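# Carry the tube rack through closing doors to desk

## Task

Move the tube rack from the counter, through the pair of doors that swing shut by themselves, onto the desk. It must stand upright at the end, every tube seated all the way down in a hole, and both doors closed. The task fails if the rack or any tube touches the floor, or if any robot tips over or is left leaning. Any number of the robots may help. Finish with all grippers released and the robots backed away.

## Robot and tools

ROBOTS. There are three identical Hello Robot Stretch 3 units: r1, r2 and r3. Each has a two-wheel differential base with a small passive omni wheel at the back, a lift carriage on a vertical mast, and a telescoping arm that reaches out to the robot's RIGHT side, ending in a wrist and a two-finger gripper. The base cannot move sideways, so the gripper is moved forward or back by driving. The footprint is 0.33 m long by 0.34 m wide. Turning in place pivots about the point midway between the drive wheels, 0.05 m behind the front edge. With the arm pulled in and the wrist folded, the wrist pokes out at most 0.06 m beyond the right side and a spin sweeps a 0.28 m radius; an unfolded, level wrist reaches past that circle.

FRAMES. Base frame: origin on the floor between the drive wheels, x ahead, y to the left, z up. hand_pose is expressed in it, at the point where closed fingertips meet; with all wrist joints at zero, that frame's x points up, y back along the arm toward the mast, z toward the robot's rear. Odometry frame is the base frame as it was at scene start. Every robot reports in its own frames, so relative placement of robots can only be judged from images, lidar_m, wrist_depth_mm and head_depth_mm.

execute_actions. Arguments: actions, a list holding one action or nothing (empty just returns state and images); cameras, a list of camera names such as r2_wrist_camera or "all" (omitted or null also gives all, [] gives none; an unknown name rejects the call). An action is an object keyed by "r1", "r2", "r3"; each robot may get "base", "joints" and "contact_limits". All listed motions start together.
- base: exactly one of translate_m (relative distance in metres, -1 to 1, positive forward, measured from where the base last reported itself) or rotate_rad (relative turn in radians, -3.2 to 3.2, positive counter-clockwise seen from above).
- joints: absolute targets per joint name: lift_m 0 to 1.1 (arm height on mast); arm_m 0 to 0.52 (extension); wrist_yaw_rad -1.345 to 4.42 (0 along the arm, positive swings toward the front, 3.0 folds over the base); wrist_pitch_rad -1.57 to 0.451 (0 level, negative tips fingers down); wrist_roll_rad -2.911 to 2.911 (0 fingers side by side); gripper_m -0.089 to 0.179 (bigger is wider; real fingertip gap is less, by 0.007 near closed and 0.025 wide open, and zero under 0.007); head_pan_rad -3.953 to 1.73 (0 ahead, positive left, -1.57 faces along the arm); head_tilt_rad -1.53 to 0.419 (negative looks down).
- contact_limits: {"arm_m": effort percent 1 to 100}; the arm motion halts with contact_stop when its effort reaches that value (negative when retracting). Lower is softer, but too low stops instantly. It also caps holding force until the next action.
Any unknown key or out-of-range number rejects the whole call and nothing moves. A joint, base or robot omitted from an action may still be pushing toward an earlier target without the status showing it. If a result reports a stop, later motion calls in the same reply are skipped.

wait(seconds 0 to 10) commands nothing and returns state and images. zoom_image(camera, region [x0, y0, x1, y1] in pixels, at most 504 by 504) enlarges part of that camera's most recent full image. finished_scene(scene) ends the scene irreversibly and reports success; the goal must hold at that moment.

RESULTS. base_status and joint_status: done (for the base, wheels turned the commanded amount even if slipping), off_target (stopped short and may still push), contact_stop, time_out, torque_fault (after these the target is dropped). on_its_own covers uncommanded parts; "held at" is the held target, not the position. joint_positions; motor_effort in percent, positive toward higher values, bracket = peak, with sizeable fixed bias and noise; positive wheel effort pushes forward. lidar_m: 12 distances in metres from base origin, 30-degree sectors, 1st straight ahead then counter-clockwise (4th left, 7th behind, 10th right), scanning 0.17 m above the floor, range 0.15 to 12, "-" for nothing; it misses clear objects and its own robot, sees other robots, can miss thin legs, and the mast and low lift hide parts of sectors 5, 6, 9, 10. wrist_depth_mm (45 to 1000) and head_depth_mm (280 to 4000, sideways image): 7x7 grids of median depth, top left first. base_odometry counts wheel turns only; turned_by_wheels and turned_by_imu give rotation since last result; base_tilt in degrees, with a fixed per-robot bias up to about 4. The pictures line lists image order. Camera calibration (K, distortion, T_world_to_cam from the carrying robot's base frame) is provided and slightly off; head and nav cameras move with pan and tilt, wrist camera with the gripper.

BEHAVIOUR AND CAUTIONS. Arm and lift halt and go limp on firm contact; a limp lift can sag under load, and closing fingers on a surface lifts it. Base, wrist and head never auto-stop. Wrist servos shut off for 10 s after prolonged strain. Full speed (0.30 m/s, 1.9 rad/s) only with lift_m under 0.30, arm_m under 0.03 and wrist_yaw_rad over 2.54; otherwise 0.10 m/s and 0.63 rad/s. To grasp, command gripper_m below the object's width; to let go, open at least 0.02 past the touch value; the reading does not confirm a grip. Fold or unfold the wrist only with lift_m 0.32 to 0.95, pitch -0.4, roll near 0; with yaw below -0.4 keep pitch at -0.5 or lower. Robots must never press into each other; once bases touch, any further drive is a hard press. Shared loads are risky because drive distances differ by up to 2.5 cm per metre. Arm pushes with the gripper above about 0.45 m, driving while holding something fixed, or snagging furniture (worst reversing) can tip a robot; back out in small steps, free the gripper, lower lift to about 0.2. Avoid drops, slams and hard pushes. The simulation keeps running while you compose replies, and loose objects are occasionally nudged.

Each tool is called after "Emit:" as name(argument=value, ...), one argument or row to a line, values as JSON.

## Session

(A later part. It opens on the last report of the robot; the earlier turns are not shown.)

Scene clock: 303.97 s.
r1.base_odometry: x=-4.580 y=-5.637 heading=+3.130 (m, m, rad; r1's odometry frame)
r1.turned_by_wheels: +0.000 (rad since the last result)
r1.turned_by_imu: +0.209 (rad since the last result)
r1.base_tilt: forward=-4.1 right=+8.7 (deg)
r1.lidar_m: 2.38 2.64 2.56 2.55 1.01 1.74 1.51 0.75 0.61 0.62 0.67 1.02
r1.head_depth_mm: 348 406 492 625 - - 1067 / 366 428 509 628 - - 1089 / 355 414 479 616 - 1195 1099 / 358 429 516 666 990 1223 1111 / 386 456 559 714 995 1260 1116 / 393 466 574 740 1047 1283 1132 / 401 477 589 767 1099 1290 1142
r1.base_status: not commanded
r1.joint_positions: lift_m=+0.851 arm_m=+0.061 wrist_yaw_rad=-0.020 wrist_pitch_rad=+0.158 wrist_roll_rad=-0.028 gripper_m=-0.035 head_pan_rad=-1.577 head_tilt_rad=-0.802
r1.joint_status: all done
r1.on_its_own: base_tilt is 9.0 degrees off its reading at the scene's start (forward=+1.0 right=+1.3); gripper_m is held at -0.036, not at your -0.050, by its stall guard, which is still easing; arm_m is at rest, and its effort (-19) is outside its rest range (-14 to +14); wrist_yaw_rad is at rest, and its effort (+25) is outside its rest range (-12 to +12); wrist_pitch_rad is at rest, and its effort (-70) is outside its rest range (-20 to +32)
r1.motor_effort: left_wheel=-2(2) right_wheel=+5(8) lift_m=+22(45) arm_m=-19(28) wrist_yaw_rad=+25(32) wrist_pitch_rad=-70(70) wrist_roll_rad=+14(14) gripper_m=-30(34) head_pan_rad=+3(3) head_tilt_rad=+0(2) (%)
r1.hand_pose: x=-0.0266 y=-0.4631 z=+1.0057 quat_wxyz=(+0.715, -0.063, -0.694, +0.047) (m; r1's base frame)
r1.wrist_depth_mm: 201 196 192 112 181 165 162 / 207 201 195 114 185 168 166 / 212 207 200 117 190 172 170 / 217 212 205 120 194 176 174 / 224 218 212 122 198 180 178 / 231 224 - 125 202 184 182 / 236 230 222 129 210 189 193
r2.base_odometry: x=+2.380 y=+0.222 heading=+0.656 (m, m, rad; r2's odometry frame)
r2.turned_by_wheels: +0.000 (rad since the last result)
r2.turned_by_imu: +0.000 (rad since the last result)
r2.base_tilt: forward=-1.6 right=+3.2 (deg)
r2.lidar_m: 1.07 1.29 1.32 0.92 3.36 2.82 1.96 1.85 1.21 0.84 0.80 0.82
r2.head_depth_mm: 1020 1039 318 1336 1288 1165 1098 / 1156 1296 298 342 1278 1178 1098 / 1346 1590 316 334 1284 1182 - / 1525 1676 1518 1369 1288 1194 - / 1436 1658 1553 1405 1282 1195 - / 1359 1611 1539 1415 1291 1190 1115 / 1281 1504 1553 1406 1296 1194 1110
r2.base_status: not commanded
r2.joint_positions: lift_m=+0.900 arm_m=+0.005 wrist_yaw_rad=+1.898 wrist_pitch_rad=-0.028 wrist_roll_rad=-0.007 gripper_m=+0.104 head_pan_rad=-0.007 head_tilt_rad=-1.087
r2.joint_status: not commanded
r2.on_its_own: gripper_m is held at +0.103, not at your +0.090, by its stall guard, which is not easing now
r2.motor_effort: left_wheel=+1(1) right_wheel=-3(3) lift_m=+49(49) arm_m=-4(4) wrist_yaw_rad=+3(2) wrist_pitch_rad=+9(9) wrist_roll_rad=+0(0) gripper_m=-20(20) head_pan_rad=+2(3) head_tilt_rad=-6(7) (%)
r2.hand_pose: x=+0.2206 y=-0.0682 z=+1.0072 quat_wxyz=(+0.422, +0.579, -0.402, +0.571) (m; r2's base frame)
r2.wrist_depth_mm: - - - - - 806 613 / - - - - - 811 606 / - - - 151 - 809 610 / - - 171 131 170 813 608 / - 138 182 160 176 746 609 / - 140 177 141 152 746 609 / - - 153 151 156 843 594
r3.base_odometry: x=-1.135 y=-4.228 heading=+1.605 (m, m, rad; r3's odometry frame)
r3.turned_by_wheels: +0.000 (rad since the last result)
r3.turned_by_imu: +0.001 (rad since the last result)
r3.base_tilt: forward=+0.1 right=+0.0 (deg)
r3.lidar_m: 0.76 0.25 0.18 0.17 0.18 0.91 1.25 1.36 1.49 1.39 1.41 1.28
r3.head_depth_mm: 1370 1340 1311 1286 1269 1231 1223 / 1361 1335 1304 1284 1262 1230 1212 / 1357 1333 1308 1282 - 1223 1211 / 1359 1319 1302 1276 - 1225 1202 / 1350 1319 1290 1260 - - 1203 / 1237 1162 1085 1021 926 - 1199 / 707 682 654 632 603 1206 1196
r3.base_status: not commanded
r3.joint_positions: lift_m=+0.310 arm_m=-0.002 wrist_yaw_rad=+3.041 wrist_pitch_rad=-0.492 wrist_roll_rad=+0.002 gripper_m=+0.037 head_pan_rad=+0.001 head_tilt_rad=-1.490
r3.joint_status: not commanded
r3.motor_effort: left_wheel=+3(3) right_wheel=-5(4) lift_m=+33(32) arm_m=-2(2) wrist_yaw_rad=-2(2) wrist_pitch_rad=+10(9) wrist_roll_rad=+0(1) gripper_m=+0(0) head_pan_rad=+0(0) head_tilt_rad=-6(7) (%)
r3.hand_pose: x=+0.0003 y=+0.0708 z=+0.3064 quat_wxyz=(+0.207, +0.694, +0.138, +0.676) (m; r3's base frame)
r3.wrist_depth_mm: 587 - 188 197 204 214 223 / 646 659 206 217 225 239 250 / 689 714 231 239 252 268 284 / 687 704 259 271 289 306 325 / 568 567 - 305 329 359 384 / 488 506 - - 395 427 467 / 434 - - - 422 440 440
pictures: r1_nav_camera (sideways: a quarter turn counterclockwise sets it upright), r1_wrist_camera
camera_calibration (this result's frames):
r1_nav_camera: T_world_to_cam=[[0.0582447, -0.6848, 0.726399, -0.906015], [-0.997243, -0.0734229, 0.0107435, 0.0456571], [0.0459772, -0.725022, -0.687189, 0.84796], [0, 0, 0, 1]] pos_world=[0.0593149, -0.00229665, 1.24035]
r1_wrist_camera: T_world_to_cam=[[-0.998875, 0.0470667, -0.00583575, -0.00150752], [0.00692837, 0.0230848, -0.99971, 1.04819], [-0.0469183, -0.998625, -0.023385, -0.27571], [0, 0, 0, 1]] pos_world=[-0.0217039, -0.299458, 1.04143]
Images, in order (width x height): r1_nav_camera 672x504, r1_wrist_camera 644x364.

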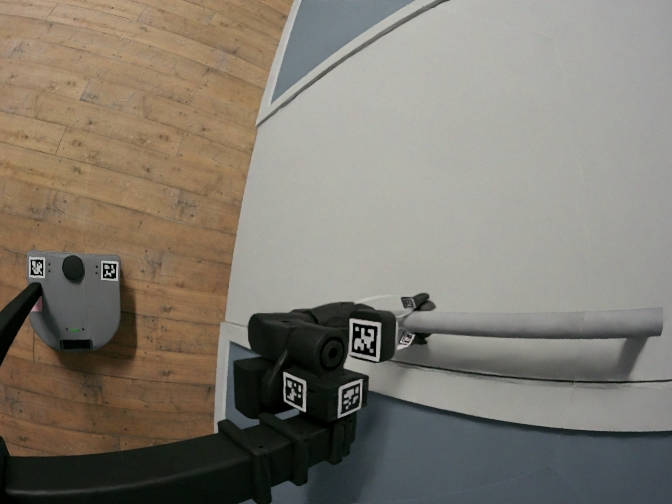

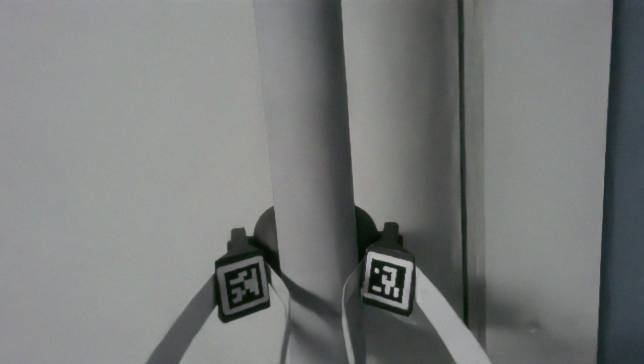

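Emit:
execute_actions(
  actions=[
    {"r1":{"joints":{"arm_m":0.2}}},
  ],
  cameras=[],
)

Emit:
execute_actions(
  actions=[
    {"r1":{"joints":{"gripper_m":0.12}},"r3":{"joints":{"lift_m":0.28},"base":{"translate_m":-0.6}}},
  ],
  cameras=[],
)

Emit:
execute_actions(
  actions=[
    {"r1":{"joints":{"arm_m":0.005}}},
  ],
  cameras=["r3_nav_camera","r1_nav_camera"],
)

Scene clock: 308.13 s.
r1.base_odometry: x=-4.580 y=-5.637 heading=+3.130 (m, m, rad; r1's odometry frame)
r1.turned_by_wheels: +0.000 (rad since the last result)
r1.turned_by_imu: -0.178 (rad since the last result)
r1.base_tilt: forward=+1.0 right=+1.3 (deg)
r1.lidar_m: 2.26 2.43 2.61 2.50 2.58 1.03 1.77 0.93 0.65 0.64 0.66 0.88
r1.head_depth_mm: 506 594 677 - - 1259 1105 / 514 581 661 - 1094 1267 1127 / 462 546 647 - 1061 1268 1128 / 515 592 675 833 1050 1274 1129 / 516 590 692 836 1049 1279 1132 / 513 589 693 832 1049 1274 1133 / 513 587 690 832 1041 1278 1136
r1.base_status: not commanded
r1.joint_positions: lift_m=+0.850 arm_m=+0.201 wrist_yaw_rad=-0.065 wrist_pitch_rad=-0.019 wrist_roll_rad=-0.010 gripper_m=-0.016 head_pan_rad=-1.577 head_tilt_rad=-0.802
r1.joint_status: all done
r1.on_its_own: wrist_yaw_rad is held at -0.044, not at your +0.000, by its stall guard, which is not easing now; gripper_m is held at -0.017, not at your -0.050, by its stall guard, which is still easing; wrist_yaw_rad is at rest, and its effort (+25) is outside its rest range (-12 to +12)
r1.motor_effort: left_wheel=-4(14) right_wheel=+6(9) lift_m=+38(39) arm_m=-9(15) wrist_yaw_rad=+25(36) wrist_pitch_rad=+9(70) wrist_roll_rad=+2(14) gripper_m=-23(28) head_pan_rad=+3(4) head_tilt_rad=+3(2) (%)
r1.hand_pose: x=-0.0381 y=-0.6008 z=+0.9597 quat_wxyz=(+0.710, -0.016, -0.703, -0.030) (m; r1's base frame)
r1.wrist_depth_mm: 168 171 176 107 187 179 198 / 173 177 181 110 192 184 204 / 177 182 187 114 199 191 211 / 182 187 192 118 204 197 219 / 188 193 198 121 210 204 227 / 192 199 - 125 212 212 236 / 200 204 214 130 226 221 245
r2.base_odometry: x=+2.380 y=+0.222 heading=+0.656 (m, m, rad; r2's odometry frame)
r2.turned_by_wheels: +0.000 (rad since the last result)
r2.turned_by_imu: +0.000 (rad since the last result)
r2.base_tilt: forward=-1.6 right=+3.2 (deg)
r2.lidar_m: 1.06 1.29 1.32 1.04 3.36 2.82 1.97 1.86 1.21 0.84 0.80 0.81
r2.head_depth_mm: 1020 1039 318 1325 1282 1168 1094 / 1157 1299 298 343 1288 1182 1100 / 1341 1596 317 333 1282 1186 - / 1514 1679 1522 1370 1283 1196 - / 1447 1655 1545 1407 1295 1192 - / 1360 1615 1548 1410 1285 1195 1124 / 1279 1502 1548 1411 1297 1200 1117
r2.base_status: not commanded
r2.joint_positions: lift_m=+0.900 arm_m=+0.005 wrist_yaw_rad=+1.898 wrist_pitch_rad=-0.028 wrist_roll_rad=-0.007 gripper_m=+0.104 head_pan_rad=-0.007 head_tilt_rad=-1.087
r2.joint_status: not commanded
r2.on_its_own: gripper_m is held at +0.103, not at your +0.090, by its stall guard, which is not easing now
r2.motor_effort: left_wheel=+1(1) right_wheel=-3(3) lift_m=+49(50) arm_m=-4(4) wrist_yaw_rad=+2(2) wrist_pitch_rad=+9(9) wrist_roll_rad=+0(0) gripper_m=-20(21) head_pan_rad=+3(3) head_tilt_rad=-7(7) (%)
r2.hand_pose: x=+0.2206 y=-0.0682 z=+1.0072 quat_wxyz=(+0.422, +0.579, -0.402, +0.571) (m; r2's base frame)
r2.wrist_depth_mm: - - - - - 812 612 / - - - - - 797 605 / - - - 152 - 821 604 / - - 171 131 170 818 613 / - 138 182 160 176 742 607 / - 140 178 141 153 748 609 / - - 153 150 156 855 593
r3.base_odometry: x=-1.135 y=-4.228 heading=+1.605 (m, m, rad; r3's odometry frame)
r3.turned_by_wheels: +0.000 (rad since the last result)
r3.turned_by_imu: +0.001 (rad since the last result)
r3.base_tilt: forward=+0.1 right=+0.0 (deg)
r3.lidar_m: 0.76 0.25 0.18 0.17 0.18 0.91 1.25 1.37 1.48 1.39 1.41 1.28
r3.head_depth_mm: 1373 1332 1314 1284 1262 1248 1216 / 1359 1336 1312 1284 1266 1233 1227 / 1354 1325 1298 1277 - 1240 1223 / 1351 1325 1292 1282 - 1229 1202 / 1337 1321 1289 1275 - - 1204 / 1235 1151 1083 1019 919 - 1199 / 708 684 654 633 603 1209 1199
r3.base_status: not commanded
r3.joint_positions: lift_m=+0.310 arm_m=-0.002 wrist_yaw_rad=+3.041 wrist_pitch_rad=-0.492 wrist_roll_rad=+0.002 gripper_m=+0.037 head_pan_rad=+0.001 head_tilt_rad=-1.490
r3.joint_status: not commanded
r3.motor_effort: left_wheel=+4(4) right_wheel=-4(5) lift_m=+32(32) arm_m=-2(2) wrist_yaw_rad=-2(2) wrist_pitch_rad=+9(9) wrist_roll_rad=-1(1) gripper_m=+0(0) head_pan_rad=+0(0) head_tilt_rad=-7(6) (%)
r3.hand_pose: x=+0.0003 y=+0.0708 z=+0.3064 quat_wxyz=(+0.207, +0.694, +0.138, +0.676) (m; r3's base frame)
r3.wrist_depth_mm: 580 - 190 196 206 214 224 / 645 666 207 216 226 237 250 / 689 719 230 240 252 266 284 / 690 689 259 271 286 308 326 / 572 565 - 308 327 354 383 / 480 499 - - 396 422 467 / 436 - - - 424 435 439
pictures: none
No camera images: the call's "cameras" was empty. Leave "cameras" out to get every camera's image.

Scene clock: 311.97 s.
r1.base_odometry: x=-4.580 y=-5.637 heading=+3.130 (m, m, rad; r1's odometry frame)
r1.turned_by_wheels: +0.000 (rad since the last result)
r1.turned_by_imu: +0.000 (rad since the last result)
r1.base_tilt: forward=+1.1 right=+1.4 (deg)
r1.lidar_m: 2.26 2.43 2.61 2.50 2.58 1.02 1.77 0.93 0.65 0.64 0.66 0.88
r1.head_depth_mm: 508 593 679 - - 1260 1107 / 514 582 663 - 1094 1274 1129 / 472 543 647 - 1067 1264 1132 / 516 593 679 835 1051 1280 1132 / 516 593 692 834 1054 1277 1131 / 516 591 694 836 1051 1278 1130 / 515 590 691 833 1050 1271 1134
r1.base_status: not commanded
r1.joint_positions: lift_m=+0.850 arm_m=+0.200 wrist_yaw_rad=-0.046 wrist_pitch_rad=-0.021 wrist_roll_rad=-0.010 gripper_m=+0.120 head_pan_rad=-1.577 head_tilt_rad=-0.802
r1.joint_status: all done
r1.on_its_own: wrist_yaw_rad is held at -0.044, not at your +0.000, by its stall guard, which is not easing now
r1.motor_effort: left_wheel=-2(4) right_wheel=-1(6) lift_m=+39(38) arm_m=-3(8) wrist_yaw_rad=+3(27) wrist_pitch_rad=+10(10) wrist_roll_rad=+2(3) gripper_m=+0(80) head_pan_rad=+4(4) head_tilt_rad=+1(1) (%)
r1.hand_pose: x=-0.0331 y=-0.6007 z=+0.9592 quat_wxyz=(+0.710, -0.008, -0.703, -0.024) (m; r1's base frame)
r1.wrist_depth_mm: 171 174 179 108 186 178 194 / 176 180 183 112 193 184 201 / 181 184 189 115 199 190 209 / 186 190 195 119 205 196 216 / 193 196 201 123 211 202 223 / 198 - 208 128 220 211 231 / 204 211 215 133 225 218 241
r2.base_odometry: x=+2.380 y=+0.222 heading=+0.656 (m, m, rad; r2's odometry frame)
r2.turned_by_wheels: +0.000 (rad since the last result)
r2.turned_by_imu: +0.000 (rad since the last result)
r2.base_tilt: forward=-1.6 right=+3.3 (deg)
r2.lidar_m: 1.07 1.29 1.32 1.03 3.35 2.82 1.96 1.85 1.21 0.84 0.80 0.82
r2.head_depth_mm: 1021 1037 318 1339 1282 1167 1092 / 1162 1305 299 342 1274 1181 1099 / 1341 1582 317 333 1284 1188 - / 1526 1673 1530 1366 1285 1193 - / 1441 1659 1534 1418 1288 1188 - / 1350 1605 1555 1410 1292 1197 1114 / 1279 1499 1543 1413 1290 1191 1114
r2.base_status: not commanded
r2.joint_positions: lift_m=+0.900 arm_m=+0.005 wrist_yaw_rad=+1.898 wrist_pitch_rad=-0.028 wrist_roll_rad=-0.007 gripper_m=+0.104 head_pan_rad=-0.007 head_tilt_rad=-1.087
r2.joint_status: not commanded
r2.on_its_own: gripper_m is held at +0.103, not at your +0.090, by its stall guard, which is not easing now
r2.motor_effort: left_wheel=+1(1) right_wheel=-3(2) lift_m=+49(50) arm_m=-4(4) wrist_yaw_rad=+2(2) wrist_pitch_rad=+9(9) wrist_roll_rad=+0(0) gripper_m=-20(20) head_pan_rad=+3(2) head_tilt_rad=-6(7) (%)
r2.hand_pose: x=+0.2206 y=-0.0682 z=+1.0072 quat_wxyz=(+0.422, +0.579, -0.402, +0.571) (m; r2's base frame)
r2.wrist_depth_mm: - - - - - 815 607 / - - - - - 820 610 / - - - 152 - 813 606 / - - 171 130 170 813 608 / - 138 183 161 177 751 613 / - 140 178 141 153 740 611 / - - 153 150 156 843 598
r3.base_odometry: x=-1.115 y=-4.828 heading=+1.605 (m, m, rad; r3's odometry frame)
r3.turned_by_wheels: +0.000 (rad since the last result)
r3.turned_by_imu: +0.002 (rad since the last result)
r3.base_tilt: forward=+0.1 right=+0.0 (deg)
r3.lidar_m: 0.82 1.01 0.69 0.64 0.66 0.71 0.66 0.76 0.98 1.44 1.47 0.73
r3.head_depth_mm: 1365 1338 1314 1295 1273 1244 1223 / 1049 1321 1307 1284 1260 1236 1224 / 1228 1320 1304 1275 - 1229 1217 / 1348 1325 1297 1275 - 1228 1199 / 1345 1321 1307 1264 - - 1204 / 1342 1304 1297 1262 1249 - 1204 / 1342 1308 1290 1261 1251 1215 1197
r3.base_status: done
r3.joint_positions: lift_m=+0.280 arm_m=-0.002 wrist_yaw_rad=+3.041 wrist_pitch_rad=-0.492 wrist_roll_rad=+0.002 gripper_m=+0.037 head_pan_rad=+0.001 head_tilt_rad=-1.490
r3.joint_status: all done
r3.motor_effort: left_wheel=+0(13) right_wheel=+0(10) lift_m=+28(26) arm_m=-2(2) wrist_yaw_rad=-2(1) wrist_pitch_rad=+10(9) wrist_roll_rad=+0(1) gripper_m=+0(0) head_pan_rad=+1(1) head_tilt_rad=-7(6) (%)
r3.hand_pose: x=+0.0003 y=+0.0708 z=+0.2766 quat_wxyz=(+0.207, +0.694, +0.138, +0.676) (m; r3's base frame)
r3.wrist_depth_mm: 543 - 605 641 667 722 771 / 589 613 676 703 743 808 865 / 640 667 729 744 809 840 854 / 632 645 650 653 658 673 681 / 530 529 - 556 545 551 560 / 468 - - - 472 470 473 / - - - - 393 406 410
pictures: none
No camera images: the call's "cameras" was empty. Leave "cameras" out to get every camera's image.

Scene clock: 314.63 s.
r1.base_odometry: x=-4.580 y=-5.637 heading=+3.130 (m, m, rad; r1's odometry frame)
r1.turned_by_wheels: +0.000 (rad since the last result)
r1.turned_by_imu: -0.001 (rad since the last result)
r1.base_tilt: forward=+1.1 right=+1.2 (deg)
r1.lidar_m: 2.25 2.43 2.61 2.50 2.58 1.03 1.77 0.92 0.65 0.64 0.66 0.88
r1.head_depth_mm: 508 590 694 836 1018 - - / 514 581 679 817 1017 - - / 472 544 663 839 - - 1086 / 516 593 694 837 1054 1279 1108 / 517 592 692 836 1050 1276 1129 / 514 592 690 835 1048 1280 1128 / 516 591 692 834 1050 1286 1137
r1.base_status: not commanded
r1.joint_positions: lift_m=+0.850 arm_m=+0.005 wrist_yaw_rad=-0.045 wrist_pitch_rad=-0.021 wrist_roll_rad=-0.010 gripper_m=+0.120 head_pan_rad=-1.577 head_tilt_rad=-0.802
r1.joint_status: all done
r1.on_its_own: wrist_yaw_rad is held at -0.044, not at your +0.000, by its stall guard, which is not easing now
r1.motor_effort: left_wheel=+0(1) right_wheel=-1(0) lift_m=+39(38) arm_m=-4(2) wrist_yaw_rad=+1(3) wrist_pitch_rad=+10(10) wrist_roll_rad=+2(2) gripper_m=+0(0) head_pan_rad=+3(4) head_tilt_rad=+1(1) (%)
r1.hand_pose: x=-0.0329 y=-0.4057 z=+0.9593 quat_wxyz=(+0.710, -0.008, -0.703, -0.024) (m; r1's base frame)
r1.wrist_depth_mm: 339 345 352 358 361 377 386 / 349 355 361 366 374 390 398 / 358 366 375 380 385 403 413 / 367 379 388 394 398 417 426 / 380 388 399 406 408 434 445 / 392 - 412 422 429 445 459 / 401 414 425 438 443 463 478
r2.base_odometry: x=+2.380 y=+0.222 heading=+0.656 (m, m, rad; r2's odometry frame)
r2.turned_by_wheels: +0.000 (rad since the last result)
r2.turned_by_imu: +0.000 (rad since the last result)
r2.base_tilt: forward=-1.6 right=+3.2 (deg)
r2.lidar_m: 1.07 1.29 1.32 1.03 3.35 2.82 1.97 1.85 1.21 0.85 0.80 0.81
r2.head_depth_mm: 1020 1043 318 1337 1288 1167 1096 / 1168 1301 299 342 1278 1177 1098 / 1347 1586 317 332 1274 1187 - / 1521 1684 1517 1365 1289 1196 - / 1448 1659 1547 1403 1289 1186 - / 1344 1598 1544 1410 1294 1196 1121 / 1275 1502 1556 1411 1301 1200 1111
r2.base_status: not commanded
r2.joint_positions: lift_m=+0.900 arm_m=+0.005 wrist_yaw_rad=+1.898 wrist_pitch_rad=-0.028 wrist_roll_rad=-0.007 gripper_m=+0.104 head_pan_rad=-0.007 head_tilt_rad=-1.087
r2.joint_status: not commanded
r2.on_its_own: gripper_m is held at +0.103, not at your +0.090, by its stall guard, which is not easing now
r2.motor_effort: left_wheel=+1(1) right_wheel=-3(3) lift_m=+50(49) arm_m=-4(4) wrist_yaw_rad=+2(1) wrist_pitch_rad=+9(9) wrist_roll_rad=+0(0) gripper_m=-19(20) head_pan_rad=+3(3) head_tilt_rad=-6(7) (%)
r2.hand_pose: x=+0.2206 y=-0.0682 z=+1.0072 quat_wxyz=(+0.422, +0.579, -0.402, +0.571) (m; r2's base frame)
r2.wrist_depth_mm: - - - - - 800 609 / - - - - - 804 612 / - - - 152 - 809 613 / - - 171 131 170 814 612 / - 138 183 161 176 755 606 / - 140 177 140 153 744 606 / - - 153 150 156 843 591
r3.base_odometry: x=-1.115 y=-4.828 heading=+1.605 (m, m, rad; r3's odometry frame)
r3.turned_by_wheels: +0.000 (rad since the last result)
r3.turned_by_imu: +0.001 (rad since the last result)
r3.base_tilt: forward=+0.1 right=+0.0 (deg)
r3.lidar_m: 1.32 1.01 0.69 0.64 0.65 0.71 0.66 0.76 0.98 1.44 1.47 1.29
r3.head_depth_mm: 1367 1346 1312 1287 1254 1246 1226 / 1351 1339 1312 1288 1260 1231 1217 / 1343 1336 1310 1284 - 1234 1217 / 1355 1327 1295 1283 - 1221 1205 / 1351 1320 1294 1273 - - 1206 / 1343 1322 1289 1267 1253 - 1211 / 1334 1314 1287 1261 1246 1218 1195
r3.base_status: not commanded
r3.joint_positions: lift_m=+0.280 arm_m=-0.002 wrist_yaw_rad=+3.041 wrist_pitch_rad=-0.492 wrist_roll_rad=+0.002 gripper_m=+0.037 head_pan_rad=+0.001 head_tilt_rad=-1.490
r3.joint_status: not commanded
r3.motor_effort: left_wheel=+0(0) right_wheel=+1(0) lift_m=+27(28) arm_m=-3(2) wrist_yaw_rad=-2(2) wrist_pitch_rad=+10(9) wrist_roll_rad=+0(0) gripper_m=+1(0) head_pan_rad=-1(0) head_tilt_rad=-7(7) (%)
r3.hand_pose: x=+0.0003 y=+0.0708 z=+0.2766 quat_wxyz=(+0.207, +0.694, +0.138, +0.676) (m; r3's base frame)
r3.wrist_depth_mm: 539 - 616 632 671 725 764 / 600 616 656 686 759 799 862 / 634 658 722 754 788 828 855 / 644 638 649 663 664 664 680 / 530 531 - 565 550 550 549 / 464 - - - 469 468 476 / - - - - 396 410 414
pictures: r1_nav_camera (sideways: a quarter turn counterclockwise sets it upright), r3_nav_camera (sideways: a quarter turn counterclockwise sets it upright)
camera_calibration (this result's frames):
r1_nav_camera: T_world_to_cam=[[0.0582765, -0.684658, 0.726531, -0.906186], [-0.99724, -0.073466, 0.0107587, 0.0456372], [0.0460093, -0.725152, -0.68705, 0.847779], [0, 0, 0, 1]] pos_world=[0.0593149, -0.00230605, 1.24035]
r3_nav_camera: T_world_to_cam=[[0.998898, -0.0393029, 0.0256417, 0.0104757], [-0.0380071, -0.998065, -0.0492017, 0.116935], [0.0275258, 0.0481729, -0.99846, 1.25114], [0, 0, 0, 1]] pos_world=[-0.0404586, 0.0568495, 1.2547]
Images, in order (width x height): r1_nav_camera 672x504, r3_nav_camera 672x504.

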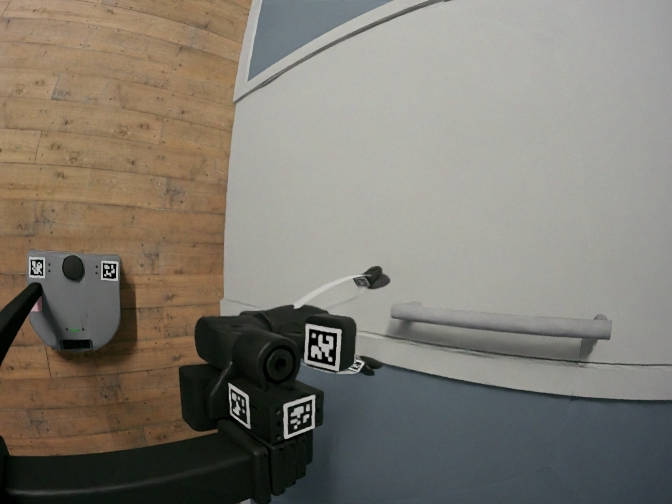

